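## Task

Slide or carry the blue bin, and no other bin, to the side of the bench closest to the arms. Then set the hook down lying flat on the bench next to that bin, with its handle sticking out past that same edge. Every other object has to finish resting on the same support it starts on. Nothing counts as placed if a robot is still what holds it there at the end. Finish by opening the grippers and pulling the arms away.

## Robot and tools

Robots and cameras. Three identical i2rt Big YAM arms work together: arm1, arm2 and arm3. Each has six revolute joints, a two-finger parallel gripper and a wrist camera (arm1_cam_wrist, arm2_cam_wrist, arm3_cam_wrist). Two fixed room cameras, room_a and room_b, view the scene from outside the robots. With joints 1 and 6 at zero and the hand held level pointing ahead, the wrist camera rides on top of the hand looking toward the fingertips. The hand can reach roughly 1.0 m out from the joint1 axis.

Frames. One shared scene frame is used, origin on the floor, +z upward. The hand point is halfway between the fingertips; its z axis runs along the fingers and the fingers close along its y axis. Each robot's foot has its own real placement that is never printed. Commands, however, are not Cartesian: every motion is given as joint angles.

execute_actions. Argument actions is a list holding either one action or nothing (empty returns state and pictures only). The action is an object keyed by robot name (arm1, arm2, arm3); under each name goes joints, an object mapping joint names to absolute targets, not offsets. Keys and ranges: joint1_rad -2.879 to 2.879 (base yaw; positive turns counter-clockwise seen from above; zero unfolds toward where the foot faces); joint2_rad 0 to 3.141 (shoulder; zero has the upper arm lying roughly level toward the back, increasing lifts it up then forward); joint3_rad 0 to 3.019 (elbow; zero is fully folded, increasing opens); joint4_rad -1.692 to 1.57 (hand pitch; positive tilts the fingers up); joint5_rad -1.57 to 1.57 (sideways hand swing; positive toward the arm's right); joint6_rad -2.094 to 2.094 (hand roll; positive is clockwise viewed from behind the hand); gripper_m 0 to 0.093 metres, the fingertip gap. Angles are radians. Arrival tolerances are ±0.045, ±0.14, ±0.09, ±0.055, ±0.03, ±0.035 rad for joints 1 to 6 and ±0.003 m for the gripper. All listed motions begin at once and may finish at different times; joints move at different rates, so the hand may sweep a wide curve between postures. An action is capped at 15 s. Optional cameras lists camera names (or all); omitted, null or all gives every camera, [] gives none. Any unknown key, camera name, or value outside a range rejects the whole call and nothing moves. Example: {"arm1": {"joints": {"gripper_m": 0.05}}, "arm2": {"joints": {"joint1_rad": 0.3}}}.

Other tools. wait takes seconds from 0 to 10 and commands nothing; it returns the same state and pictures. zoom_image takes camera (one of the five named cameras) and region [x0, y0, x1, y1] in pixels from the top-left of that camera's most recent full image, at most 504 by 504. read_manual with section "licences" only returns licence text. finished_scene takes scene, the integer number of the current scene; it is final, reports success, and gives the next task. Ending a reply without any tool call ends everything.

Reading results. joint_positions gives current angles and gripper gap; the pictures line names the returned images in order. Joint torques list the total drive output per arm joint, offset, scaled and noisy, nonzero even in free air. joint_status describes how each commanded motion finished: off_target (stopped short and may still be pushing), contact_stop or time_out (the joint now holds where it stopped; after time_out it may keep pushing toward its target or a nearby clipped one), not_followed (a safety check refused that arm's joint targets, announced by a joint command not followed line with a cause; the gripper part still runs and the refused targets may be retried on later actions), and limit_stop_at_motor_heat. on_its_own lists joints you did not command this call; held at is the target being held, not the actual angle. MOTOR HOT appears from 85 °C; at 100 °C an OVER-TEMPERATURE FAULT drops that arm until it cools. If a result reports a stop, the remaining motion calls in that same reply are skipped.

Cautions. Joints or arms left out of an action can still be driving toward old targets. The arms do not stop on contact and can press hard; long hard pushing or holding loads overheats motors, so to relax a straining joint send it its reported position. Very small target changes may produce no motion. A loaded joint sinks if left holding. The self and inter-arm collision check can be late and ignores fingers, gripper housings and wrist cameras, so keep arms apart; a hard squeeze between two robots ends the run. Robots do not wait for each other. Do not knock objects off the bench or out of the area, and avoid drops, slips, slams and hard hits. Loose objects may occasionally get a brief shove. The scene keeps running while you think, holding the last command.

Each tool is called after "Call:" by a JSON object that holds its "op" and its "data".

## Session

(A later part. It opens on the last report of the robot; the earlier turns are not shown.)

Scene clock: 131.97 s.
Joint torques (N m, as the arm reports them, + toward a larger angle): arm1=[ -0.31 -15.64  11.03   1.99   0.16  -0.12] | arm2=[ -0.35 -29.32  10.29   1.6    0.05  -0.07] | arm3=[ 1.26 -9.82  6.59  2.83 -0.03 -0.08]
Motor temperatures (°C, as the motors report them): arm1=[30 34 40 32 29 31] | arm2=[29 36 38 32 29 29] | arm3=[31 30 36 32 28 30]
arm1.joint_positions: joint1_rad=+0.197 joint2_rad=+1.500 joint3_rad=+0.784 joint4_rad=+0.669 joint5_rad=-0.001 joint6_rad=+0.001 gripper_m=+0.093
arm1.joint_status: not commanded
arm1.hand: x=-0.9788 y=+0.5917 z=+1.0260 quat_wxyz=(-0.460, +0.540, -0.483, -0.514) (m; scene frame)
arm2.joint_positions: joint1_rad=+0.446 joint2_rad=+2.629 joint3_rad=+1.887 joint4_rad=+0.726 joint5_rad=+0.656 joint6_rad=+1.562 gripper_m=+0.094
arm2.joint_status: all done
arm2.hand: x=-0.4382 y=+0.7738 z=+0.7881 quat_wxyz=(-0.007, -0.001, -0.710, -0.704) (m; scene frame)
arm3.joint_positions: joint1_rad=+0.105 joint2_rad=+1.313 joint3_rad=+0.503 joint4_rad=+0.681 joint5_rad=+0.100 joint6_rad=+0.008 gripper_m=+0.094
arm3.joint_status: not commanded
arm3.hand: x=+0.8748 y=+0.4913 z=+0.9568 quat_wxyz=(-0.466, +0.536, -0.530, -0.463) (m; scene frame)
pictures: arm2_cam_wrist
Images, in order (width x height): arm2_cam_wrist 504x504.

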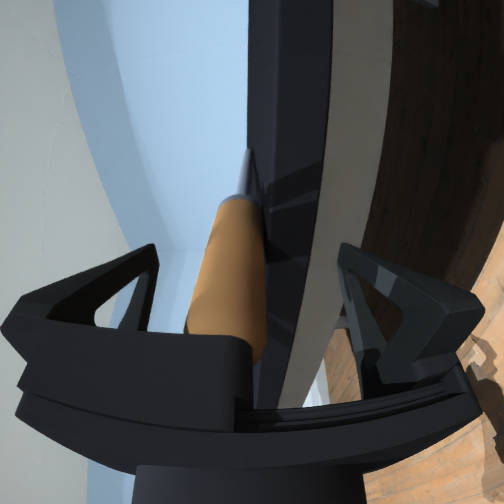

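Call:
{"op": "execute_actions", "data": {"actions": [{"arm2":{"joints":{"joint1_rad":0.465,"joint2_rad":2.60,"joint4_rad":0.74}}}], "cameras": []}}

Call:
{"op": "execute_actions", "data": {"actions": [{"arm2":{"joints":{"gripper_m":0}}}], "cameras": ["arm2_cam_wrist"]}}

Scene clock: 139.40 s.
Joint torques (N m, as the arm reports them, + toward a larger angle): arm1=[ -0.56 -14.74  11.07   2.03   0.16  -0.16] | arm2=[  0.08 -31.16  10.33   2.34   0.04  -0.07] | arm3=[ 1.16 -9.89  6.56  2.85 -0.02 -0.09]
Motor temperatures (°C, as the motors report them): arm1=[30 34 40 32 29 31] | arm2=[29 37 39 32 29 29] | arm3=[31 30 36 32 28 30]
arm1.joint_positions: joint1_rad=+0.197 joint2_rad=+1.500 joint3_rad=+0.784 joint4_rad=+0.669 joint5_rad=-0.001 joint6_rad=+0.001 gripper_m=+0.093
arm1.joint_status: not commanded
arm1.hand: x=-0.9788 y=+0.5917 z=+1.0260 quat_wxyz=(-0.460, +0.540, -0.483, -0.514) (m; scene frame)
arm2.joint_positions: joint1_rad=+0.461 joint2_rad=+2.629 joint3_rad=+1.887 joint4_rad=+0.726 joint5_rad=+0.656 joint6_rad=+1.562 gripper_m=+0.094
arm2.joint_status: all done
arm2.hand: x=-0.4499 y=+0.7670 z=+0.7882 quat_wxyz=(-0.002, +0.004, -0.710, -0.704) (m; scene frame)
arm3.joint_positions: joint1_rad=+0.105 joint2_rad=+1.313 joint3_rad=+0.503 joint4_rad=+0.681 joint5_rad=+0.100 joint6_rad=+0.008 gripper_m=+0.094
arm3.joint_status: not commanded
arm3.hand: x=+0.8748 y=+0.4913 z=+0.9568 quat_wxyz=(-0.466, +0.536, -0.530, -0.463) (m; scene frame)
pictures: none
No camera images: the call's "cameras" was empty. Leave "cameras" out to get every camera's image.

Scene clock: 140.17 s.
Joint torques (N m, as the arm reports them, + toward a larger angle): arm1=[ -0.17 -15.    11.18   1.87   0.19  -0.14] | arm2=[ -0.46 -30.71  10.13   2.15   0.16  -0.07] | arm3=[ 1.19 -9.95  6.6   2.86 -0.02 -0.09]
Motor temperatures (°C, as the motors report them): arm1=[30 34 40 32 29 31] | arm2=[29 37 39 32 29 29] | arm3=[31 30 36 32 28 30]
arm1.joint_positions: joint1_rad=+0.197 joint2_rad=+1.500 joint3_rad=+0.784 joint4_rad=+0.669 joint5_rad=-0.001 joint6_rad=+0.001 gripper_m=+0.093
arm1.joint_status: not commanded
arm1.hand: x=-0.9788 y=+0.5917 z=+1.0260 quat_wxyz=(-0.460, +0.540, -0.483, -0.514) (m; scene frame)
arm2.joint_positions: joint1_rad=+0.463 joint2_rad=+2.624 joint3_rad=+1.890 joint4_rad=+0.731 joint5_rad=+0.653 joint6_rad=+1.565 gripper_m=+0.029
arm2.joint_status: gripper_m off_target (ended at +0.029, target +0.000)
arm2.hand: x=-0.4523 y=+0.7673 z=+0.7942 quat_wxyz=(+0.003, +0.002, -0.707, -0.708) (m; scene frame)
arm3.joint_positions: joint1_rad=+0.105 joint2_rad=+1.313 joint3_rad=+0.503 joint4_rad=+0.681 joint5_rad=+0.100 joint6_rad=+0.008 gripper_m=+0.094
arm3.joint_status: not commanded
arm3.hand: x=+0.8748 y=+0.4913 z=+0.9568 quat_wxyz=(-0.466, +0.536, -0.530, -0.463) (m; scene frame)
pictures: arm2_cam_wrist
Images, in order (width x height): arm2_cam_wrist 504x504.

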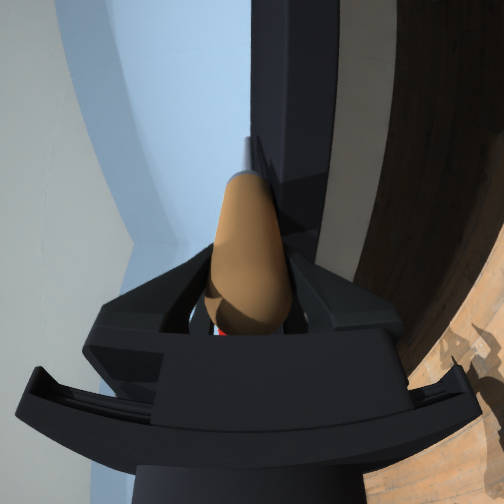

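Call:
{"op": "execute_actions", "data": {"actions": [{"arm2":{"joints":{"gripper_m":0.05,"joint1_rad":0.44}}}], "cameras": []}}

Call:
{"op": "execute_actions", "data": {"actions": [{"arm2":{"joints":{"gripper_m":0}}}], "cameras": ["arm2_cam_wrist"]}}

Scene clock: 145.80 s.
Joint torques (N m, as the arm reports them, + toward a larger angle): arm1=[ -0.27 -15.39  11.15   2.04   0.15  -0.13] | arm2=[ -0.61 -31.03  10.17   2.18   0.15  -0.09] | arm3=[ 1.19 -9.98  6.59  2.9   0.   -0.08]
Motor temperatures (°C, as the motors report them): arm1=[30 34 40 32 29 31] | arm2=[29 37 39 32 29 29] | arm3=[31 30 36 32 28 30]
arm1.joint_positions: joint1_rad=+0.197 joint2_rad=+1.500 joint3_rad=+0.784 joint4_rad=+0.669 joint5_rad=-0.001 joint6_rad=+0.001 gripper_m=+0.093
arm1.joint_status: not commanded
arm1.hand: x=-0.9788 y=+0.5917 z=+1.0260 quat_wxyz=(-0.460, +0.540, -0.483, -0.514) (m; scene frame)
arm2.joint_positions: joint1_rad=+0.442 joint2_rad=+2.624 joint3_rad=+1.890 joint4_rad=+0.731 joint5_rad=+0.653 joint6_rad=+1.565 gripper_m=+0.050
arm2.joint_status: all done
arm2.hand: x=-0.4364 y=+0.7768 z=+0.7947 quat_wxyz=(-0.004, -0.006, -0.706, -0.708) (m; scene frame)
arm3.joint_positions: joint1_rad=+0.105 joint2_rad=+1.313 joint3_rad=+0.503 joint4_rad=+0.681 joint5_rad=+0.100 joint6_rad=+0.008 gripper_m=+0.094
arm3.joint_status: not commanded
arm3.hand: x=+0.8748 y=+0.4913 z=+0.9568 quat_wxyz=(-0.466, +0.536, -0.530, -0.463) (m; scene frame)
pictures: none
No camera images: the call's "cameras" was empty. Leave "cameras" out to get every camera's image.

Scene clock: 146.40 s.
Joint torques (N m, as the arm reports them, + toward a larger angle): arm1=[ -0.45 -15.14  10.89   1.99   0.16  -0.11] | arm2=[ -0.76 -30.73  10.13   2.15   0.14  -0.09] | arm3=[  0.8  -10.14   6.53   2.91  -0.02  -0.08]
Motor temperatures (°C, as the motors report them): arm1=[30 34 40 32 29 31] | arm2=[29 37 39 32 29 29] | arm3=[31 30 36 32 28 30]
arm1.joint_positions: joint1_rad=+0.197 joint2_rad=+1.500 joint3_rad=+0.784 joint4_rad=+0.669 joint5_rad=-0.001 joint6_rad=+0.001 gripper_m=+0.093
arm1.joint_status: not commanded
arm1.hand: x=-0.9788 y=+0.5917 z=+1.0260 quat_wxyz=(-0.460, +0.540, -0.483, -0.514) (m; scene frame)
arm2.joint_positions: joint1_rad=+0.442 joint2_rad=+2.623 joint3_rad=+1.890 joint4_rad=+0.731 joint5_rad=+0.653 joint6_rad=+1.565 gripper_m=+0.029
arm2.joint_status: gripper_m off_target (ended at +0.029, target +0.000)
arm2.hand: x=-0.4363 y=+0.7768 z=+0.7952 quat_wxyz=(-0.004, -0.006, -0.706, -0.708) (m; scene frame)
arm3.joint_positions: joint1_rad=+0.105 joint2_rad=+1.313 joint3_rad=+0.503 joint4_rad=+0.681 joint5_rad=+0.100 joint6_rad=+0.008 gripper_m=+0.094
arm3.joint_status: not commanded
arm3.hand: x=+0.8748 y=+0.4913 z=+0.9568 quat_wxyz=(-0.466, +0.536, -0.530, -0.463) (m; scene frame)
pictures: arm2_cam_wrist
Images, in order (width x height): arm2_cam_wrist 504x504.

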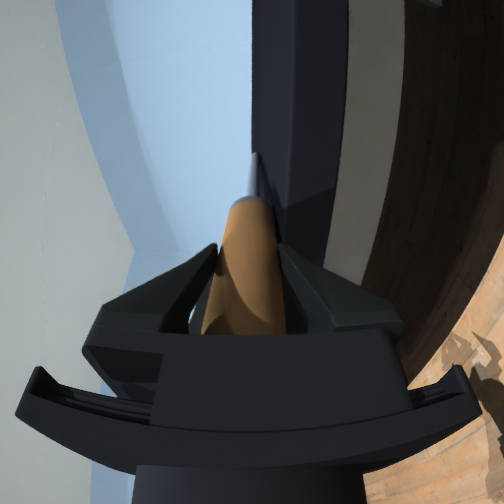

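Call:
{"op": "execute_actions", "data": {"actions": [{"arm2":{"joints":{"joint2_rad":2.42,"joint4_rad":0.62}}}], "cameras": []}}

Call:
{"op": "execute_actions", "data": {"actions": [{"arm2":{"joints":{"joint1_rad":0.1,"joint2_rad":2.03,"joint3_rad":1.28,"joint4_rad":0.87,"joint5_rad":0.3}},"arm3":{"joints":{"joint1_rad":0.0,"joint5_rad":0.6,"joint6_rad":1.57,"joint4_rad":0.8}}}], "cameras": ["arm2_cam_wrist","room_a"]}}

Scene clock: 156.20 s.
Joint torques (N m, as the arm reports them, + toward a larger angle): arm1=[ -0.08 -15.41  11.06   1.98   0.12  -0.13] | arm2=[ -0.69 -32.78  10.74   2.85   0.11  -0.14] | arm3=[ 0.92 -9.68  6.51  2.87 -0.01 -0.09]
Motor temperatures (°C, as the motors report them): arm1=[30 33 39 32 29 31] | arm2=[29 38 40 32 29 29] | arm3=[31 30 36 32 28 30]
arm1.joint_positions: joint1_rad=+0.197 joint2_rad=+1.500 joint3_rad=+0.784 joint4_rad=+0.669 joint5_rad=-0.001 joint6_rad=+0.001 gripper_m=+0.093
arm1.joint_status: not commanded
arm1.hand: x=-0.9788 y=+0.5917 z=+1.0260 quat_wxyz=(-0.460, +0.540, -0.483, -0.514) (m; scene frame)
arm2.joint_positions: joint1_rad=+0.442 joint2_rad=+2.464 joint3_rad=+1.890 joint4_rad=+0.596 joint5_rad=+0.653 joint6_rad=+1.571 gripper_m=+0.029
arm2.joint_status: all done
arm2.hand: x=-0.4423 y=+0.7860 z=+0.9046 quat_wxyz=(+0.003, -0.013, -0.699, -0.715) (m; scene frame)
arm3.joint_positions: joint1_rad=+0.105 joint2_rad=+1.313 joint3_rad=+0.503 joint4_rad=+0.681 joint5_rad=+0.100 joint6_rad=+0.008 gripper_m=+0.094
arm3.joint_status: not commanded
arm3.hand: x=+0.8748 y=+0.4913 z=+0.9568 quat_wxyz=(-0.466, +0.536, -0.530, -0.463) (m; scene frame)
pictures: none
No camera images: the call's "cameras" was empty. Leave "cameras" out to get every camera's image.

Scene clock: 158.37 s.
Joint torques (N m, as the arm reports them, + toward a larger angle): arm1=[ -0.25 -15.23  10.99   1.92   0.16  -0.14] | arm2=[ -0.32 -27.93   9.47   3.45   0.08  -0.14] | arm3=[ 1.17 -9.84  6.44  2.68  0.07 -0.02]
Motor temperatures (°C, as the motors report them): arm1=[30 33 39 32 29 31] | arm2=[29 38 40 32 30 29] | arm3=[31 30 36 32 28 30]
arm1.joint_positions: joint1_rad=+0.197 joint2_rad=+1.500 joint3_rad=+0.784 joint4_rad=+0.669 joint5_rad=-0.001 joint6_rad=+0.001 gripper_m=+0.093
arm1.joint_status: not commanded
arm1.hand: x=-0.9788 y=+0.5917 z=+1.0260 quat_wxyz=(-0.460, +0.540, -0.483, -0.514) (m; scene frame)
arm2.joint_positions: joint1_rad=+0.096 joint2_rad=+2.087 joint3_rad=+1.237 joint4_rad=+0.833 joint5_rad=+0.301 joint6_rad=+1.570 gripper_m=+0.029
arm2.joint_status: all done
arm2.hand: x=-0.1651 y=+0.7490 z=+0.9246 quat_wxyz=(-0.001, -0.004, -0.712, -0.703) (m; scene frame)
arm3.joint_positions: joint1_rad=+0.005 joint2_rad=+1.313 joint3_rad=+0.503 joint4_rad=+0.781 joint5_rad=+0.597 joint6_rad=+1.562 gripper_m=+0.094
arm3.joint_status: all done
arm3.hand: x=+1.0040 y=+0.4656 z=+0.9829 quat_wxyz=(-0.216, -0.199, -0.689, -0.663) (m; scene frame)
pictures: arm2_cam_wrist, room_a
Images, in order (width x height): arm2_cam_wrist 504x504, room_a 504x504.

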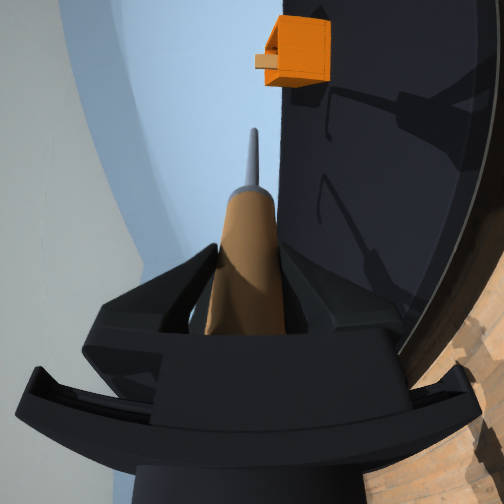

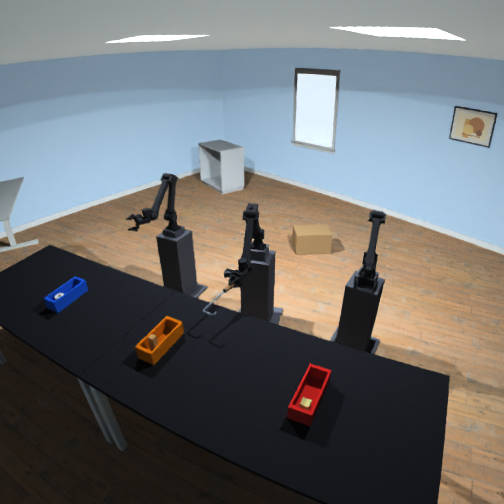

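Call:
{"op": "execute_actions", "data": {"actions": [{"arm2":{"joints":{"joint1_rad":-0.45,"joint2_rad":1.98,"joint5_rad":0.05}}}], "cameras": ["arm2_cam_wrist"]}}

Call:
{"op": "execute_actions", "data": {"actions": [{"arm2":{"joints":{"joint1_rad":-0.75,"joint2_rad":2.2,"joint3_rad":1.65,"joint4_rad":0.7,"joint5_rad":-0.3}}}], "cameras": ["arm2_cam_wrist","room_a"]}}

Scene clock: 164.87 s.
Joint torques (N m, as the arm reports them, + toward a larger angle): arm1=[ -0.27 -15.37  10.84   1.83   0.19  -0.18] | arm2=[ -0.07 -27.53   9.67   3.55   0.08  -0.13] | arm3=[ 1.13 -9.71  6.41  2.76  0.08 -0.02]
Motor temperatures (°C, as the motors report them): arm1=[30 33 39 32 29 31] | arm2=[29 38 40 32 30 29] | arm3=[31 30 36 32 28 30]
arm1.joint_positions: joint1_rad=+0.197 joint2_rad=+1.500 joint3_rad=+0.784 joint4_rad=+0.669 joint5_rad=-0.001 joint6_rad=+0.001 gripper_m=+0.093
arm1.joint_status: not commanded
arm1.hand: x=-0.9788 y=+0.5917 z=+1.0260 quat_wxyz=(-0.460, +0.540, -0.483, -0.514) (m; scene frame)
arm2.joint_positions: joint1_rad=-0.453 joint2_rad=+2.035 joint3_rad=+1.237 joint4_rad=+0.833 joint5_rad=+0.051 joint6_rad=+1.570 gripper_m=+0.029
arm2.joint_status: all done
arm2.hand: x=+0.2077 y=+0.7456 z=+0.9591 quat_wxyz=(-0.106, -0.110, -0.686, -0.712) (m; scene frame)
arm3.joint_positions: joint1_rad=+0.005 joint2_rad=+1.313 joint3_rad=+0.503 joint4_rad=+0.781 joint5_rad=+0.597 joint6_rad=+1.562 gripper_m=+0.094
arm3.joint_status: not commanded
arm3.hand: x=+1.0040 y=+0.4656 z=+0.9829 quat_wxyz=(-0.215, -0.199, -0.689, -0.663) (m; scene frame)
pictures: arm2_cam_wrist
Images, in order (width x height): arm2_cam_wrist 504x504.

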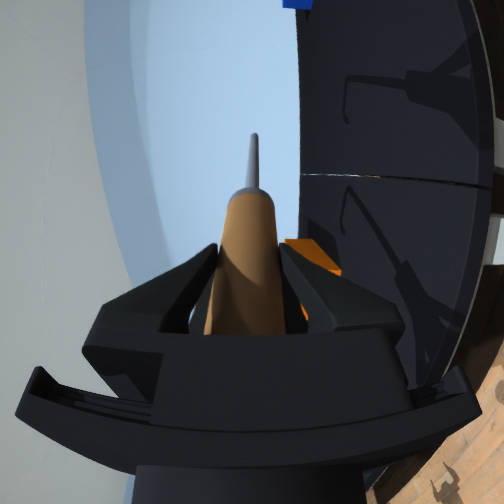

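Scene clock: 166.87 s.
Joint torques (N m, as the arm reports them, + toward a larger angle): arm1=[  0.27 -15.46  11.12   1.9    0.15  -0.18] | arm2=[ -0.78 -32.39  13.02   3.48   0.07  -0.13] | arm3=[ 1.24 -9.5   6.4   2.69  0.08 -0.02]
Motor temperatures (°C, as the motors report them): arm1=[30 33 39 32 29 31] | arm2=[29 38 40 32 30 29] | arm3=[31 30 36 32 28 30]
arm1.joint_positions: joint1_rad=+0.197 joint2_rad=+1.500 joint3_rad=+0.784 joint4_rad=+0.669 joint5_rad=-0.001 joint6_rad=+0.001 gripper_m=+0.093
arm1.joint_status: not commanded
arm1.hand: x=-0.9788 y=+0.5917 z=+1.0260 quat_wxyz=(-0.460, +0.540, -0.483, -0.514) (m; scene frame)
arm2.joint_positions: joint1_rad=-0.750 joint2_rad=+2.265 joint3_rad=+1.568 joint4_rad=+0.663 joint5_rad=-0.300 joint6_rad=+1.570 gripper_m=+0.029
arm2.joint_status: all done
arm2.hand: x=+0.4072 y=+0.7562 z=+0.9088 quat_wxyz=(-0.081, -0.097, -0.711, -0.691) (m; scene frame)
arm3.joint_positions: joint1_rad=+0.005 joint2_rad=+1.313 joint3_rad=+0.503 joint4_rad=+0.781 joint5_rad=+0.597 joint6_rad=+1.562 gripper_m=+0.094
arm3.joint_status: not commanded
arm3.hand: x=+1.0040 y=+0.4656 z=+0.9829 quat_wxyz=(-0.215, -0.199, -0.689, -0.663) (m; scene frame)
pictures: arm2_cam_wrist, room_a
Images, in order (width x height): arm2_cam_wrist 504x504, room_a 504x504.

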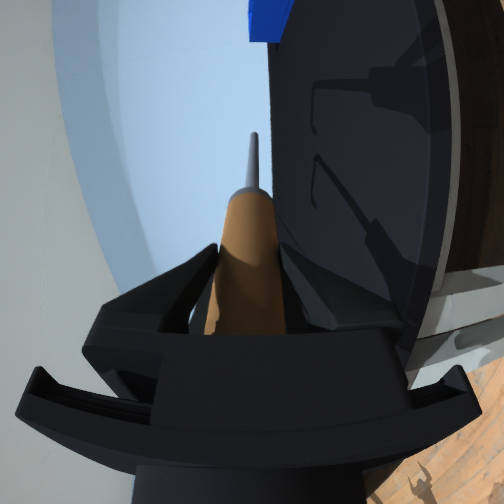

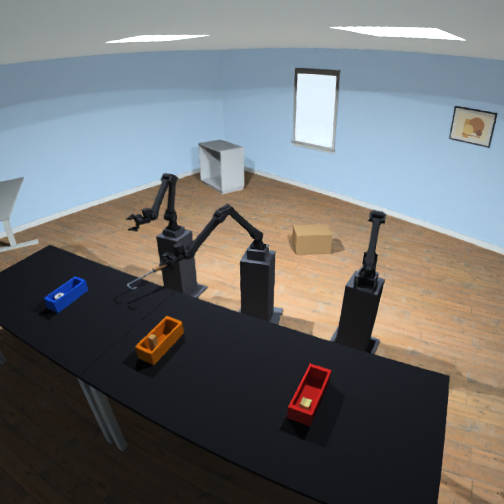

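Call:
{"op": "execute_actions", "data": {"actions": [{"arm2":{"joints":{"joint1_rad":-0.852,"joint2_rad":2.50,"joint3_rad":1.96,"joint4_rad":0.72,"joint5_rad":-0.65}}}], "cameras": ["arm2_cam_wrist","room_a"]}}

Call:
{"op": "zoom_image", "data": {"camera": "room_a", "region": [100,230,200,330]}}

Scene clock: 177.53 s.
Joint torques (N m, as the arm reports them, + toward a larger angle): arm1=[  0.32 -14.93  11.08   2.14   0.13  -0.13] | arm2=[ -0.54 -34.87  13.15   3.62   0.02  -0.14] | arm3=[  1.22 -10.02   6.37   2.66   0.1   -0.02]
Motor temperatures (°C, as the motors report them): arm1=[30 33 39 32 29 31] | arm2=[29 39 42 32 30 29] | arm3=[31 30 36 32 28 30]
arm1.joint_positions: joint1_rad=+0.197 joint2_rad=+1.500 joint3_rad=+0.784 joint4_rad=+0.669 joint5_rad=-0.001 joint6_rad=+0.001 gripper_m=+0.093
arm1.joint_status: not commanded
arm1.hand: x=-0.9788 y=+0.5917 z=+1.0260 quat_wxyz=(-0.460, +0.540, -0.483, -0.514) (m; scene frame)
arm2.joint_positions: joint1_rad=-0.850 joint2_rad=+2.571 joint3_rad=+1.875 joint4_rad=+0.677 joint5_rad=-0.649 joint6_rad=+1.570 gripper_m=+0.029
arm2.joint_status: all done
arm2.hand: x=+0.4573 y=+0.7720 z=+0.8124 quat_wxyz=(+0.006, -0.009, -0.711, -0.703) (m; scene frame)
arm3.joint_positions: joint1_rad=+0.005 joint2_rad=+1.313 joint3_rad=+0.503 joint4_rad=+0.781 joint5_rad=+0.597 joint6_rad=+1.562 gripper_m=+0.094
arm3.joint_status: not commanded
arm3.hand: x=+1.0040 y=+0.4656 z=+0.9829 quat_wxyz=(-0.215, -0.199, -0.689, -0.663) (m; scene frame)
pictures: arm2_cam_wrist, room_a
Images, in order (width x height): arm2_cam_wrist 504x504, room_a 504x504.

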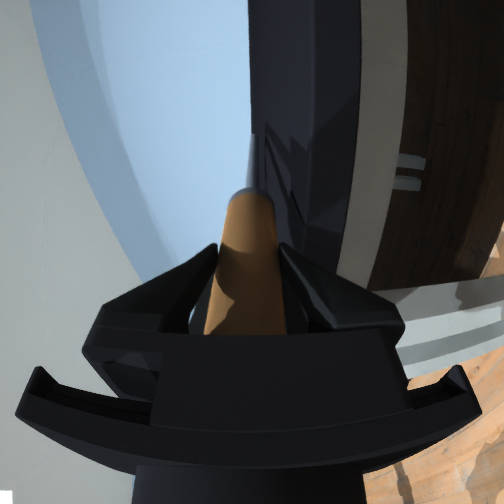

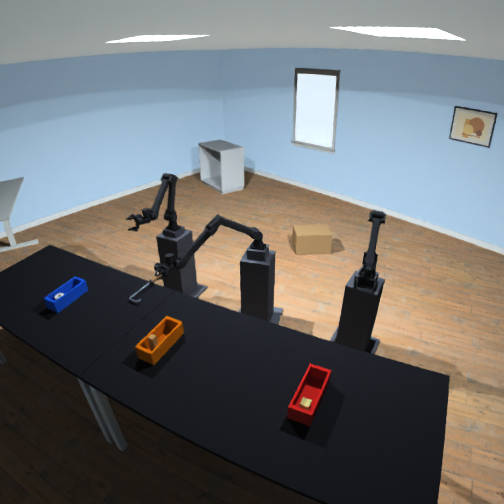

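Region (100, 230, 200, 330) of room_a's 504x504 image, scaled by 5.040, with more detail than that image has.

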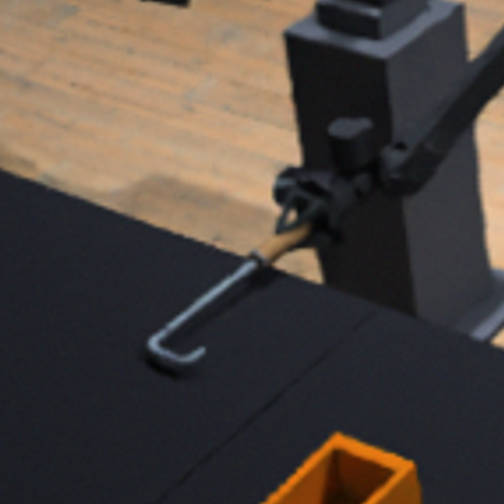

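Call:
{"op": "execute_actions", "data": {"actions": [{"arm2":{"joints":{"joint2_rad":2.565,"joint4_rad":0.74}}}], "cameras": ["arm2_cam_wrist"]}}

Scene clock: 183.93 s.
Joint torques (N m, as the arm reports them, + toward a larger angle): arm1=[  0.03 -14.71  11.17   2.06   0.2   -0.15] | arm2=[ -0.52 -31.83  12.84   3.59   0.04  -0.13] | arm3=[ 1.   -9.8   6.39  2.64  0.08 -0.01]
Motor temperatures (°C, as the motors report them): arm1=[30 33 40 32 29 31] | arm2=[29 40 42 32 30 29] | arm3=[31 30 36 32 28 30]
arm1.joint_positions: joint1_rad=+0.197 joint2_rad=+1.500 joint3_rad=+0.784 joint4_rad=+0.669 joint5_rad=-0.001 joint6_rad=+0.001 gripper_m=+0.093
arm1.joint_status: not commanded
arm1.hand: x=-0.9788 y=+0.5917 z=+1.0260 quat_wxyz=(-0.460, +0.540, -0.483, -0.514) (m; scene frame)
arm2.joint_positions: joint1_rad=-0.850 joint2_rad=+2.596 joint3_rad=+1.880 joint4_rad=+0.701 joint5_rad=-0.649 joint6_rad=+1.570 gripper_m=+0.029
arm2.joint_status: all done
arm2.hand: x=+0.4563 y=+0.7708 z=+0.7981 quat_wxyz=(+0.005, -0.008, -0.710, -0.704) (m; scene frame)
arm3.joint_positions: joint1_rad=+0.005 joint2_rad=+1.313 joint3_rad=+0.503 joint4_rad=+0.781 joint5_rad=+0.597 joint6_rad=+1.562 gripper_m=+0.094
arm3.joint_status: not commanded
arm3.hand: x=+1.0040 y=+0.4656 z=+0.9829 quat_wxyz=(-0.215, -0.199, -0.689, -0.663) (m; scene frame)
pictures: arm2_cam_wrist
Images, in order (width x height): arm2_cam_wrist 504x504.

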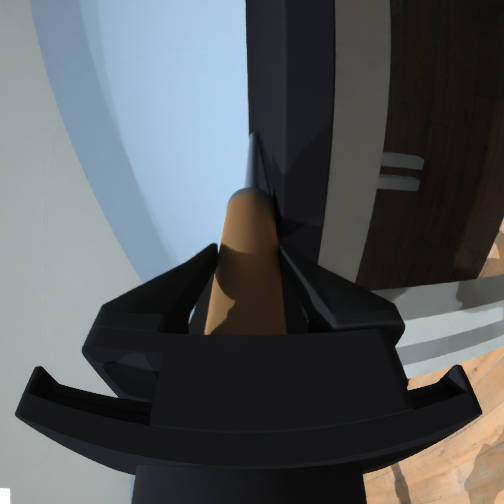

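Call:
{"op": "execute_actions", "data": {"actions": [{"arm2":{"joints":{"joint2_rad":2.585,"joint3_rad":1.92,"joint4_rad":0.71,"gripper_m":0.093}}}], "cameras": ["arm2_cam_wrist"]}}

Scene clock: 191.10 s.
Joint torques (N m, as the arm reports them, + toward a larger angle): arm1=[  0.2  -15.19  11.14   1.98   0.16  -0.16] | arm2=[ -0.56 -30.05   9.97   2.37   0.04  -0.13] | arm3=[ 0.98 -9.65  6.36  2.7   0.09 -0.03]
Motor temperatures (°C, as the motors report them): arm1=[30 33 40 32 29 31] | arm2=[29 40 42 32 30 29] | arm3=[31 30 36 32 28 30]
arm1.joint_positions: joint1_rad=+0.197 joint2_rad=+1.500 joint3_rad=+0.784 joint4_rad=+0.669 joint5_rad=-0.001 joint6_rad=+0.001 gripper_m=+0.093
arm1.joint_status: not commanded
arm1.hand: x=-0.9788 y=+0.5917 z=+1.0260 quat_wxyz=(-0.460, +0.540, -0.483, -0.514) (m; scene frame)
arm2.joint_positions: joint1_rad=-0.850 joint2_rad=+2.598 joint3_rad=+1.880 joint4_rad=+0.701 joint5_rad=-0.649 joint6_rad=+1.570 gripper_m=+0.093
arm2.joint_status: all done
arm2.hand: x=+0.4561 y=+0.7707 z=+0.7965 quat_wxyz=(+0.006, -0.008, -0.711, -0.704) (m; scene frame)
arm3.joint_positions: joint1_rad=+0.005 joint2_rad=+1.313 joint3_rad=+0.503 joint4_rad=+0.781 joint5_rad=+0.597 joint6_rad=+1.562 gripper_m=+0.094
arm3.joint_status: not commanded
arm3.hand: x=+1.0040 y=+0.4656 z=+0.9829 quat_wxyz=(-0.215, -0.199, -0.689, -0.663) (m; scene frame)
pictures: arm2_cam_wrist
Images, in order (width x height): arm2_cam_wrist 504x504.

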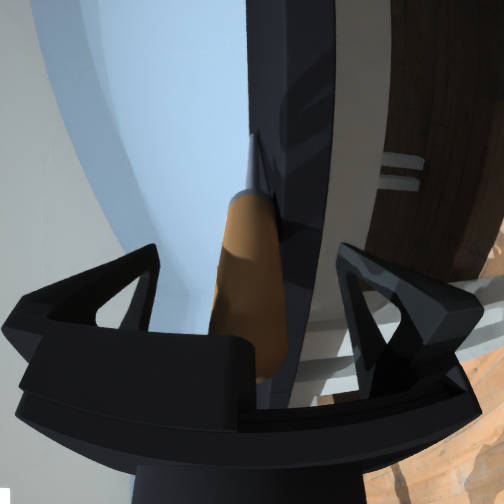

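Call:
{"op": "execute_actions", "data": {"actions": [{"arm2":{"joints":{"joint1_rad":-0.89,"joint2_rad":2.51,"joint3_rad":1.71,"joint4_rad":0.815,"joint5_rad":-0.69}}}], "cameras": ["arm2_cam_wrist"]}}

Call:
{"op": "execute_actions", "data": {"actions": [{"arm2":{"joints":{"joint1_rad":-0.93,"joint2_rad":2.45,"joint3_rad":1.565,"joint4_rad":0.895,"joint5_rad":-0.73}},"arm3":{"joints":{"joint1_rad":0.3,"joint2_rad":1.8,"joint3_rad":0.6,"joint4_rad":1.2,"joint5_rad":0.8}}}], "cameras": ["arm2_cam_wrist"]}}

Scene clock: 201.30 s.
Joint torques (N m, as the arm reports them, + toward a larger angle): arm1=[ -0.65 -15.45  11.03   2.06   0.11  -0.14] | arm2=[  0.   -28.61   7.29   2.58   0.02  -0.14] | arm3=[ 1.03 -9.59  6.4   2.66  0.08 -0.01]
Motor temperatures (°C, as the motors report them): arm1=[30 33 40 32 29 31] | arm2=[29 40 42 32 29 29] | arm3=[31 30 36 32 28 30]
arm1.joint_positions: joint1_rad=+0.197 joint2_rad=+1.500 joint3_rad=+0.784 joint4_rad=+0.669 joint5_rad=-0.001 joint6_rad=+0.001 gripper_m=+0.093
arm1.joint_status: not commanded
arm1.hand: x=-0.9788 y=+0.5917 z=+1.0260 quat_wxyz=(-0.460, +0.540, -0.483, -0.514) (m; scene frame)
arm2.joint_positions: joint1_rad=-0.895 joint2_rad=+2.523 joint3_rad=+1.699 joint4_rad=+0.798 joint5_rad=-0.688 joint6_rad=+1.570 gripper_m=+0.093
arm2.joint_status: all done
arm2.hand: x=+0.4578 y=+0.7195 z=+0.7921 quat_wxyz=(+0.006, -0.012, -0.713, -0.701) (m; scene frame)
arm3.joint_positions: joint1_rad=+0.005 joint2_rad=+1.313 joint3_rad=+0.503 joint4_rad=+0.781 joint5_rad=+0.597 joint6_rad=+1.562 gripper_m=+0.094
arm3.joint_status: not commanded
arm3.hand: x=+1.0040 y=+0.4656 z=+0.9829 quat_wxyz=(-0.215, -0.199, -0.689, -0.663) (m; scene frame)
pictures: arm2_cam_wrist
Images, in order (width x height): arm2_cam_wrist 504x504.

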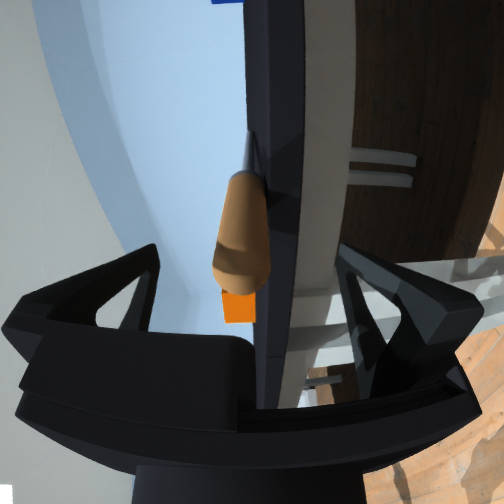

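Scene clock: 202.53 s.
Joint torques (N m, as the arm reports them, + toward a larger angle): arm1=[ -0.57 -15.18  11.09   1.94   0.16  -0.17] | arm2=[ -0.31 -28.11   6.4    2.71   0.01  -0.13] | arm3=[  1.41 -13.65   5.74   2.56   0.09  -0.01]
Motor temperatures (°C, as the motors report them): arm1=[30 33 40 32 29 31] | arm2=[29 40 41 32 29 29] | arm3=[31 30 36 32 28 30]
arm1.joint_positions: joint1_rad=+0.197 joint2_rad=+1.500 joint3_rad=+0.784 joint4_rad=+0.669 joint5_rad=-0.001 joint6_rad=+0.001 gripper_m=+0.093
arm1.joint_status: not commanded
arm1.hand: x=-0.9788 y=+0.5917 z=+1.0260 quat_wxyz=(-0.460, +0.540, -0.483, -0.514) (m; scene frame)
arm2.joint_positions: joint1_rad=-0.932 joint2_rad=+2.474 joint3_rad=+1.558 joint4_rad=+0.876 joint5_rad=-0.728 joint6_rad=+1.570 gripper_m=+0.093
arm2.joint_status: all done
arm2.hand: x=+0.4532 y=+0.6763 z=+0.7840 quat_wxyz=(+0.010, -0.015, -0.716, -0.698) (m; scene frame)
arm3.joint_positions: joint1_rad=+0.300 joint2_rad=+1.813 joint3_rad=+0.576 joint4_rad=+1.182 joint5_rad=+0.798 joint6_rad=+1.563 gripper_m=+0.094
arm3.joint_status: all done
arm3.hand: x=+0.8808 y=+0.5059 z=+0.8617 quat_wxyz=(-0.190, -0.160, -0.704, -0.665) (m; scene frame)
pictures: arm2_cam_wrist
Images, in order (width x height): arm2_cam_wrist 504x504.

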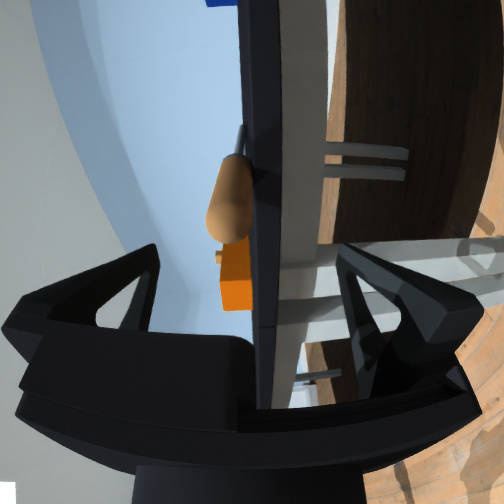

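Call:
{"op": "execute_actions", "data": {"actions": [{"arm2":{"joints":{"joint1_rad":-0.2,"joint2_rad":1.6,"joint3_rad":0.6,"joint5_rad":-0.5}},"arm3":{"joints":{"joint1_rad":0.55,"joint2_rad":2.0,"joint3_rad":0.85,"joint4_rad":1.15,"joint5_rad":0.78}}}], "cameras": []}}

Call:
{"op": "execute_actions", "data": {"actions": [{"arm3":{"joints":{"joint1_rad":0.756,"joint2_rad":2.40,"joint3_rad":1.595,"joint4_rad":0.85}}}], "cameras": ["arm3_cam_wrist","room_a"]}}

Scene clock: 214.60 s.
Joint torques (N m, as the arm reports them, + toward a larger angle): arm1=[ -0.57 -15.52  11.13   2.     0.15  -0.09] | arm2=[ -0.75 -15.79   6.25   2.24   0.14  -0.13] | arm3=[  0.76 -17.63   6.41   1.62   0.05  -0.02]
Motor temperatures (°C, as the motors report them): arm1=[30 33 40 32 29 31] | arm2=[29 39 40 32 30 29] | arm3=[31 30 36 32 28 30]
arm1.joint_positions: joint1_rad=+0.197 joint2_rad=+1.500 joint3_rad=+0.784 joint4_rad=+0.669 joint5_rad=-0.001 joint6_rad=+0.001 gripper_m=+0.093
arm1.joint_status: not commanded
arm1.hand: x=-0.9788 y=+0.5917 z=+1.0260 quat_wxyz=(-0.460, +0.540, -0.483, -0.514) (m; scene frame)
arm2.joint_positions: joint1_rad=-0.198 joint2_rad=+1.617 joint3_rad=+0.586 joint4_rad=+0.888 joint5_rad=-0.502 joint6_rad=+1.570 gripper_m=+0.093
arm2.joint_status: all done
arm2.hand: x=-0.0767 y=+0.5345 z=+0.9338 quat_wxyz=(+0.191, +0.160, -0.730, -0.637) (m; scene frame)
arm3.joint_positions: joint1_rad=+0.561 joint2_rad=+2.014 joint3_rad=+0.821 joint4_rad=+1.153 joint5_rad=+0.779 joint6_rad=+1.563 gripper_m=+0.094
arm3.joint_status: all done
arm3.hand: x=+0.7022 y=+0.5521 z=+0.8309 quat_wxyz=(-0.091, -0.064, -0.717, -0.689) (m; scene frame)
pictures: none
No camera images: the call's "cameras" was empty. Leave "cameras" out to get every camera's image.

Scene clock: 216.10 s.
Joint torques (N m, as the arm reports them, + toward a larger angle): arm1=[ -0.57 -15.11  11.01   2.05   0.15  -0.17] | arm2=[ -0.69 -15.11   6.3    2.25   0.15  -0.12] | arm3=[  0.72 -25.     9.13   1.84   0.04  -0.04]
Motor temperatures (°C, as the motors report them): arm1=[30 33 40 32 29 31] | arm2=[29 39 40 32 29 29] | arm3=[31 31 36 32 28 30]
arm1.joint_positions: joint1_rad=+0.197 joint2_rad=+1.500 joint3_rad=+0.784 joint4_rad=+0.669 joint5_rad=-0.001 joint6_rad=+0.001 gripper_m=+0.093
arm1.joint_status: not commanded
arm1.hand: x=-0.9788 y=+0.5917 z=+1.0260 quat_wxyz=(-0.460, +0.540, -0.483, -0.514) (m; scene frame)
arm2.joint_positions: joint1_rad=-0.198 joint2_rad=+1.617 joint3_rad=+0.586 joint4_rad=+0.888 joint5_rad=-0.502 joint6_rad=+1.570 gripper_m=+0.093
arm2.joint_status: not commanded
arm2.hand: x=-0.0767 y=+0.5345 z=+0.9338 quat_wxyz=(+0.191, +0.160, -0.730, -0.637) (m; scene frame)
arm3.joint_positions: joint1_rad=+0.768 joint2_rad=+2.405 joint3_rad=+1.562 joint4_rad=+0.849 joint5_rad=+0.779 joint6_rad=+1.564 gripper_m=+0.094
arm3.joint_status: all done
arm3.hand: x=+0.4428 y=+0.6533 z=+0.7988 quat_wxyz=(-0.007, -0.002, -0.708, -0.706) (m; scene frame)
pictures: arm3_cam_wrist, room_a
Images, in order (width x height): arm3_cam_wrist 504x504, room_a 504x504.

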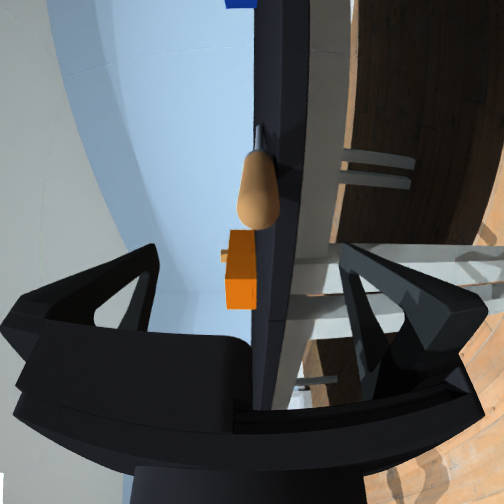

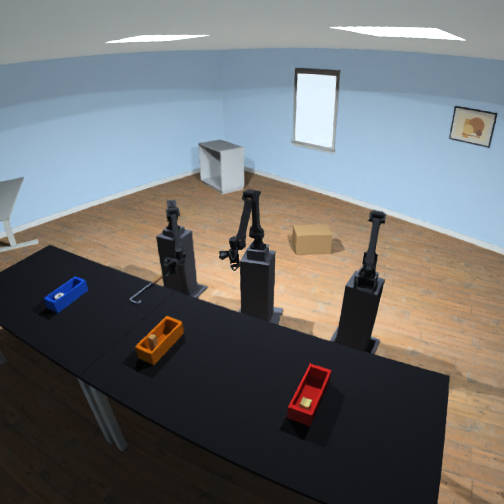

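Call:
{"op": "execute_actions", "data": {"actions": [{"arm3":{"joints":{"joint1_rad":0.71,"joint2_rad":2.48,"joint3_rad":1.78,"joint4_rad":0.745,"joint5_rad":0.724}}}], "cameras": []}}

Call:
{"op": "execute_actions", "data": {"actions": [{"arm3":{"joints":{"joint1_rad":0.659,"joint2_rad":2.585,"joint3_rad":2.01,"joint4_rad":0.622,"joint5_rad":0.673}}}], "cameras": ["arm3_cam_wrist"]}}

Scene clock: 233.33 s.
Joint torques (N m, as the arm reports them, + toward a larger angle): arm1=[ -0.53 -15.17  11.04   1.95   0.1   -0.14] | arm2=[ -0.8  -15.09   6.29   2.23   0.14  -0.12] | arm3=[  1.12 -26.52  10.92   1.54  -0.05  -0.04]
Motor temperatures (°C, as the motors report them): arm1=[30 33 40 32 29 31] | arm2=[29 38 39 32 29 29] | arm3=[31 32 37 32 28 30]
arm1.joint_positions: joint1_rad=+0.197 joint2_rad=+1.500 joint3_rad=+0.784 joint4_rad=+0.669 joint5_rad=-0.001 joint6_rad=+0.001 gripper_m=+0.093
arm1.joint_status: not commanded
arm1.hand: x=-0.9788 y=+0.5917 z=+1.0260 quat_wxyz=(-0.460, +0.540, -0.483, -0.514) (m; scene frame)
arm2.joint_positions: joint1_rad=-0.198 joint2_rad=+1.617 joint3_rad=+0.586 joint4_rad=+0.888 joint5_rad=-0.502 joint6_rad=+1.570 gripper_m=+0.093
arm2.joint_status: not commanded
arm2.hand: x=-0.0767 y=+0.5345 z=+0.9338 quat_wxyz=(+0.191, +0.160, -0.730, -0.637) (m; scene frame)
arm3.joint_positions: joint1_rad=+0.710 joint2_rad=+2.497 joint3_rad=+1.732 joint4_rad=+0.749 joint5_rad=+0.726 joint6_rad=+1.564 gripper_m=+0.094
arm3.joint_status: all done
arm3.hand: x=+0.4476 y=+0.7089 z=+0.7837 quat_wxyz=(-0.014, +0.001, -0.714, -0.700) (m; scene frame)
pictures: none
No camera images: the call's "cameras" was empty. Leave "cameras" out to get every camera's image.

Scene clock: 234.33 s.
Joint torques (N m, as the arm reports them, + toward a larger angle): arm1=[ -0.31 -16.02  11.14   1.82   0.18  -0.17] | arm2=[ -0.73 -15.13   6.31   2.27   0.14  -0.14] | arm3=[  1.37 -29.09  11.75   1.61  -0.06  -0.04]
Motor temperatures (°C, as the motors report them): arm1=[30 33 40 32 29 31] | arm2=[29 38 39 32 29 29] | arm3=[31 32 38 32 28 30]
arm1.joint_positions: joint1_rad=+0.197 joint2_rad=+1.500 joint3_rad=+0.784 joint4_rad=+0.669 joint5_rad=-0.001 joint6_rad=+0.001 gripper_m=+0.093
arm1.joint_status: not commanded
arm1.hand: x=-0.9788 y=+0.5917 z=+1.0260 quat_wxyz=(-0.460, +0.540, -0.483, -0.514) (m; scene frame)
arm2.joint_positions: joint1_rad=-0.198 joint2_rad=+1.617 joint3_rad=+0.586 joint4_rad=+0.888 joint5_rad=-0.502 joint6_rad=+1.570 gripper_m=+0.093
arm2.joint_status: not commanded
arm2.hand: x=-0.0767 y=+0.5345 z=+0.9338 quat_wxyz=(+0.191, +0.160, -0.730, -0.637) (m; scene frame)
arm3.joint_positions: joint1_rad=+0.660 joint2_rad=+2.602 joint3_rad=+1.959 joint4_rad=+0.626 joint5_rad=+0.675 joint6_rad=+1.564 gripper_m=+0.094
arm3.joint_status: all done
arm3.hand: x=+0.4464 y=+0.7677 z=+0.7813 quat_wxyz=(-0.014, +0.002, -0.715, -0.699) (m; scene frame)
pictures: arm3_cam_wrist
Images, in order (width x height): arm3_cam_wrist 504x504.

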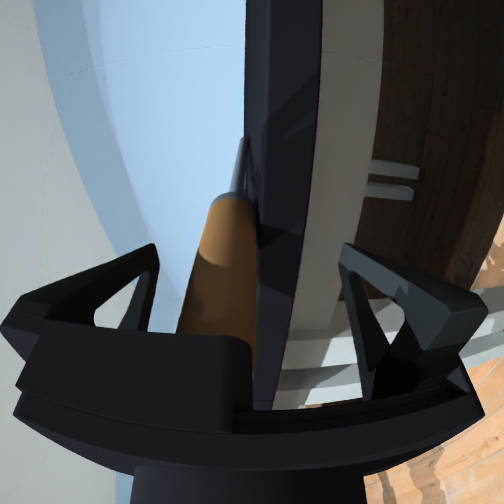

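Too low by ~1.4 cm; raise.

Call:
{"op": "execute_actions", "data": {"actions": [{"arm3":{"joints":{"joint2_rad":2.56,"joint3_rad":2.03}}}], "cameras": ["arm3_cam_wrist"]}}

Scene clock: 237.93 s.
Joint torques (N m, as the arm reports them, + toward a larger angle): arm1=[ -0.36 -15.35  10.98   1.99   0.17  -0.14] | arm2=[ -0.86 -15.12   6.3    2.25   0.14  -0.12] | arm3=[  1.52 -30.49  12.4    1.7   -0.09  -0.04]
Motor temperatures (°C, as the motors report them): arm1=[30 33 40 32 29 31] | arm2=[29 37 39 32 29 29] | arm3=[31 32 38 32 28 30]
arm1.joint_positions: joint1_rad=+0.197 joint2_rad=+1.500 joint3_rad=+0.784 joint4_rad=+0.669 joint5_rad=-0.001 joint6_rad=+0.001 gripper_m=+0.093
arm1.joint_status: not commanded
arm1.hand: x=-0.9788 y=+0.5917 z=+1.0260 quat_wxyz=(-0.460, +0.540, -0.483, -0.514) (m; scene frame)
arm2.joint_positions: joint1_rad=-0.198 joint2_rad=+1.617 joint3_rad=+0.586 joint4_rad=+0.888 joint5_rad=-0.502 joint6_rad=+1.570 gripper_m=+0.093
arm2.joint_status: not commanded
arm2.hand: x=-0.0767 y=+0.5345 z=+0.9338 quat_wxyz=(+0.191, +0.160, -0.730, -0.637) (m; scene frame)
arm3.joint_positions: joint1_rad=+0.660 joint2_rad=+2.592 joint3_rad=+1.974 joint4_rad=+0.626 joint5_rad=+0.675 joint6_rad=+1.564 gripper_m=+0.094
arm3.joint_status: all done
arm3.hand: x=+0.4437 y=+0.7713 z=+0.7982 quat_wxyz=(-0.008, -0.004, -0.708, -0.706) (m; scene frame)
pictures: arm3_cam_wrist
Images, in order (width x height): arm3_cam_wrist 504x504.

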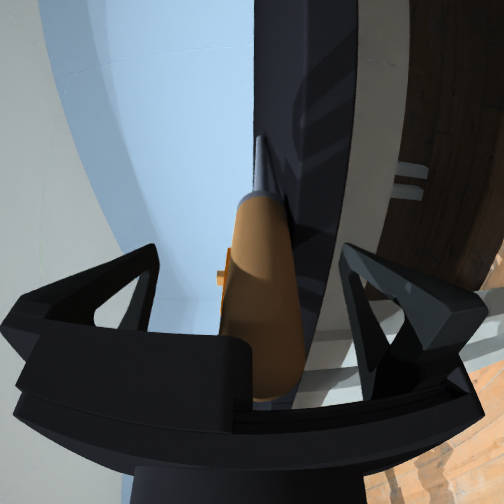

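Call:
{"op": "execute_actions", "data": {"actions": [{"arm3":{"joints":{"gripper_m":0,"joint2_rad":2.58}}}], "cameras": ["arm3_cam_wrist"]}}

Scene clock: 241.60 s.
Joint torques (N m, as the arm reports them, + toward a larger angle): arm1=[ -0.76 -15.75  10.84   1.97   0.12  -0.11] | arm2=[ -0.76 -15.14   6.32   2.27   0.13  -0.14] | arm3=[  1.38 -28.91  12.3    1.8   -0.05  -0.05]
Motor temperatures (°C, as the motors report them): arm1=[30 33 40 32 29 31] | arm2=[29 37 38 32 29 29] | arm3=[31 33 39 32 28 30]
arm1.joint_positions: joint1_rad=+0.197 joint2_rad=+1.500 joint3_rad=+0.784 joint4_rad=+0.669 joint5_rad=-0.001 joint6_rad=+0.001 gripper_m=+0.093
arm1.joint_status: not commanded
arm1.hand: x=-0.9788 y=+0.5917 z=+1.0260 quat_wxyz=(-0.460, +0.540, -0.483, -0.514) (m; scene frame)
arm2.joint_positions: joint1_rad=-0.198 joint2_rad=+1.617 joint3_rad=+0.586 joint4_rad=+0.888 joint5_rad=-0.502 joint6_rad=+1.570 gripper_m=+0.093
arm2.joint_status: not commanded
arm2.hand: x=-0.0767 y=+0.5345 z=+0.9338 quat_wxyz=(+0.191, +0.160, -0.730, -0.637) (m; scene frame)
arm3.joint_positions: joint1_rad=+0.660 joint2_rad=+2.594 joint3_rad=+1.974 joint4_rad=+0.621 joint5_rad=+0.674 joint6_rad=+1.565 gripper_m=+0.029
arm3.joint_status: gripper_m off_target (ended at +0.029, target +0.000); the others done
arm3.hand: x=+0.4437 y=+0.7711 z=+0.7952 quat_wxyz=(-0.009, -0.002, -0.710, -0.704) (m; scene frame)
pictures: arm3_cam_wrist
Images, in order (width x height): arm3_cam_wrist 504x504.

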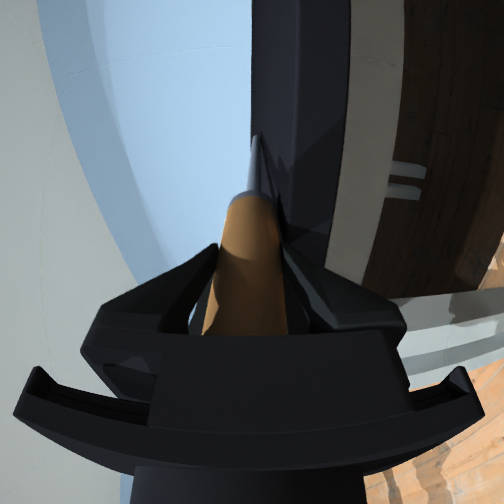

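Call:
{"op": "execute_actions", "data": {"actions": [{"arm3":{"joints":{"joint2_rad":2.38,"joint4_rad":0.51}}}], "cameras": []}}

Call:
{"op": "execute_actions", "data": {"actions": [{"arm3":{"joints":{"joint1_rad":0.3,"joint2_rad":2.17,"joint3_rad":1.68,"joint4_rad":0.66,"joint5_rad":0.35}}}], "cameras": []}}

Call:
{"op": "execute_actions", "data": {"actions": [{"arm3":{"joints":{"joint1_rad":0.005,"joint5_rad":0.0}}}], "cameras": ["arm3_cam_wrist","room_a","room_b"]}}

Call:
{"op": "zoom_image", "data": {"camera": "room_a", "region": [30,210,150,330]}}

Scene clock: 253.07 s.
Joint torques (N m, as the arm reports them, + toward a larger angle): arm1=[ -0.4  -15.29  11.08   2.04   0.14  -0.16] | arm2=[ -0.88 -15.29   6.29   2.28   0.14  -0.14] | arm3=[  1.43 -31.5   12.94   2.66  -0.04  -0.13]
Motor temperatures (°C, as the motors report them): arm1=[30 33 40 32 29 31] | arm2=[29 37 38 32 29 29] | arm3=[31 33 40 32 28 30]
arm1.joint_positions: joint1_rad=+0.197 joint2_rad=+1.500 joint3_rad=+0.784 joint4_rad=+0.669 joint5_rad=-0.001 joint6_rad=+0.001 gripper_m=+0.093
arm1.joint_status: not commanded
arm1.hand: x=-0.9788 y=+0.5917 z=+1.0260 quat_wxyz=(-0.460, +0.540, -0.483, -0.514) (m; scene frame)
arm2.joint_positions: joint1_rad=-0.198 joint2_rad=+1.617 joint3_rad=+0.586 joint4_rad=+0.888 joint5_rad=-0.502 joint6_rad=+1.570 gripper_m=+0.093
arm2.joint_status: not commanded
arm2.hand: x=-0.0767 y=+0.5345 z=+0.9338 quat_wxyz=(+0.191, +0.160, -0.730, -0.637) (m; scene frame)
arm3.joint_positions: joint1_rad=+0.660 joint2_rad=+2.426 joint3_rad=+1.974 joint4_rad=+0.490 joint5_rad=+0.674 joint6_rad=+1.574 gripper_m=+0.029
arm3.joint_status: all done
arm3.hand: x=+0.4404 y=+0.7755 z=+0.9155 quat_wxyz=(+0.002, -0.013, -0.699, -0.715) (m; scene frame)
pictures: none
No camera images: the call's "cameras" was empty. Leave "cameras" out to get every camera's image.

Scene clock: 254.90 s.
Joint torques (N m, as the arm reports them, + toward a larger angle): arm1=[ -0.8  -15.44  11.07   1.93   0.14  -0.14] | arm2=[ -0.81 -15.23   6.29   2.27   0.14  -0.14] | arm3=[  0.34 -29.21   9.68   3.73  -0.03  -0.13]
Motor temperatures (°C, as the motors report them): arm1=[30 33 40 32 29 31] | arm2=[29 37 38 32 29 29] | arm3=[31 34 40 32 28 30]
arm1.joint_positions: joint1_rad=+0.197 joint2_rad=+1.500 joint3_rad=+0.784 joint4_rad=+0.669 joint5_rad=-0.001 joint6_rad=+0.001 gripper_m=+0.093
arm1.joint_status: not commanded
arm1.hand: x=-0.9788 y=+0.5917 z=+1.0260 quat_wxyz=(-0.460, +0.540, -0.483, -0.514) (m; scene frame)
arm2.joint_positions: joint1_rad=-0.198 joint2_rad=+1.617 joint3_rad=+0.586 joint4_rad=+0.888 joint5_rad=-0.502 joint6_rad=+1.570 gripper_m=+0.093
arm2.joint_status: not commanded
arm2.hand: x=-0.0767 y=+0.5345 z=+0.9338 quat_wxyz=(+0.191, +0.160, -0.730, -0.637) (m; scene frame)
arm3.joint_positions: joint1_rad=+0.310 joint2_rad=+2.217 joint3_rad=+1.659 joint4_rad=+0.618 joint5_rad=+0.351 joint6_rad=+1.574 gripper_m=+0.029
arm3.joint_status: all done
arm3.hand: x=+0.7032 y=+0.8353 z=+0.9515 quat_wxyz=(-0.009, -0.021, -0.690, -0.724) (m; scene frame)
pictures: none
No camera images: the call's "cameras" was empty. Leave "cameras" out to get every camera's image.

Scene clock: 256.60 s.
Joint torques (N m, as the arm reports them, + toward a larger angle): arm1=[ -0.23 -15.38  11.13   2.     0.14  -0.15] | arm2=[ -0.76 -15.09   6.31   2.27   0.15  -0.13] | arm3=[  0.98 -29.1    9.87   3.8    0.    -0.14]
Motor temperatures (°C, as the motors report them): arm1=[30 33 40 32 29 31] | arm2=[29 37 38 32 29 29] | arm3=[31 34 40 32 28 30]
arm1.joint_positions: joint1_rad=+0.197 joint2_rad=+1.500 joint3_rad=+0.784 joint4_rad=+0.669 joint5_rad=-0.001 joint6_rad=+0.001 gripper_m=+0.093
arm1.joint_status: not commanded
arm1.hand: x=-0.9788 y=+0.5917 z=+1.0260 quat_wxyz=(-0.460, +0.540, -0.483, -0.514) (m; scene frame)
arm2.joint_positions: joint1_rad=-0.198 joint2_rad=+1.617 joint3_rad=+0.586 joint4_rad=+0.888 joint5_rad=-0.502 joint6_rad=+1.570 gripper_m=+0.093
arm2.joint_status: not commanded
arm2.hand: x=-0.0767 y=+0.5345 z=+0.9338 quat_wxyz=(+0.191, +0.160, -0.730, -0.637) (m; scene frame)
arm3.joint_positions: joint1_rad=+0.014 joint2_rad=+2.217 joint3_rad=+1.659 joint4_rad=+0.618 joint5_rad=+0.000 joint6_rad=+1.574 gripper_m=+0.029
arm3.joint_status: all done
arm3.hand: x=+0.8981 y=+0.8683 z=+0.9527 quat_wxyz=(+0.004, +0.005, -0.689, -0.725) (m; scene frame)
pictures: arm3_cam_wrist, room_a, room_b
Images, in order (width x height): arm3_cam_wrist 504x504, room_a 504x504, room_b 504x504.

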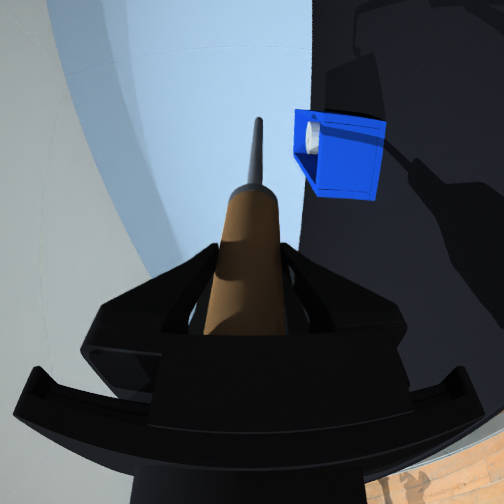

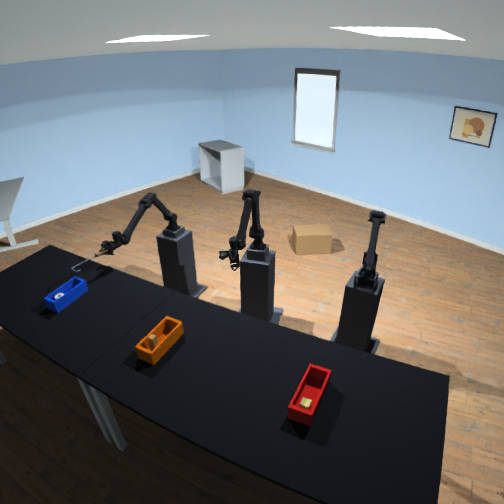

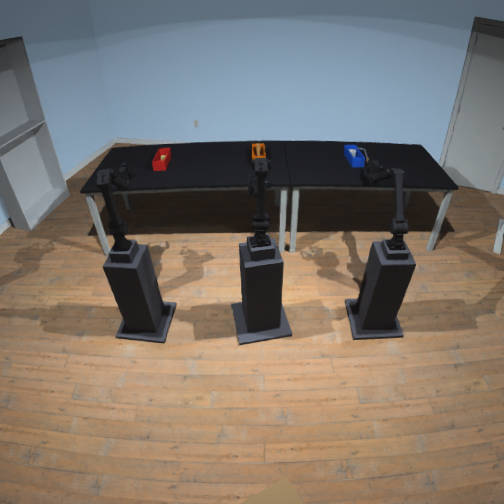

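Region (30, 210, 150, 330) of room_a's 504x504 image, scaled by 4.200, with more detail than that image has.

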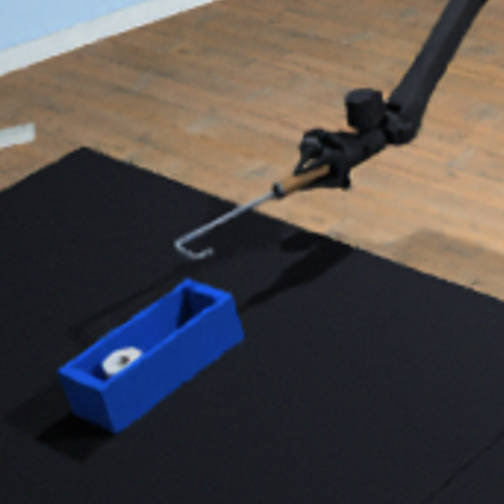

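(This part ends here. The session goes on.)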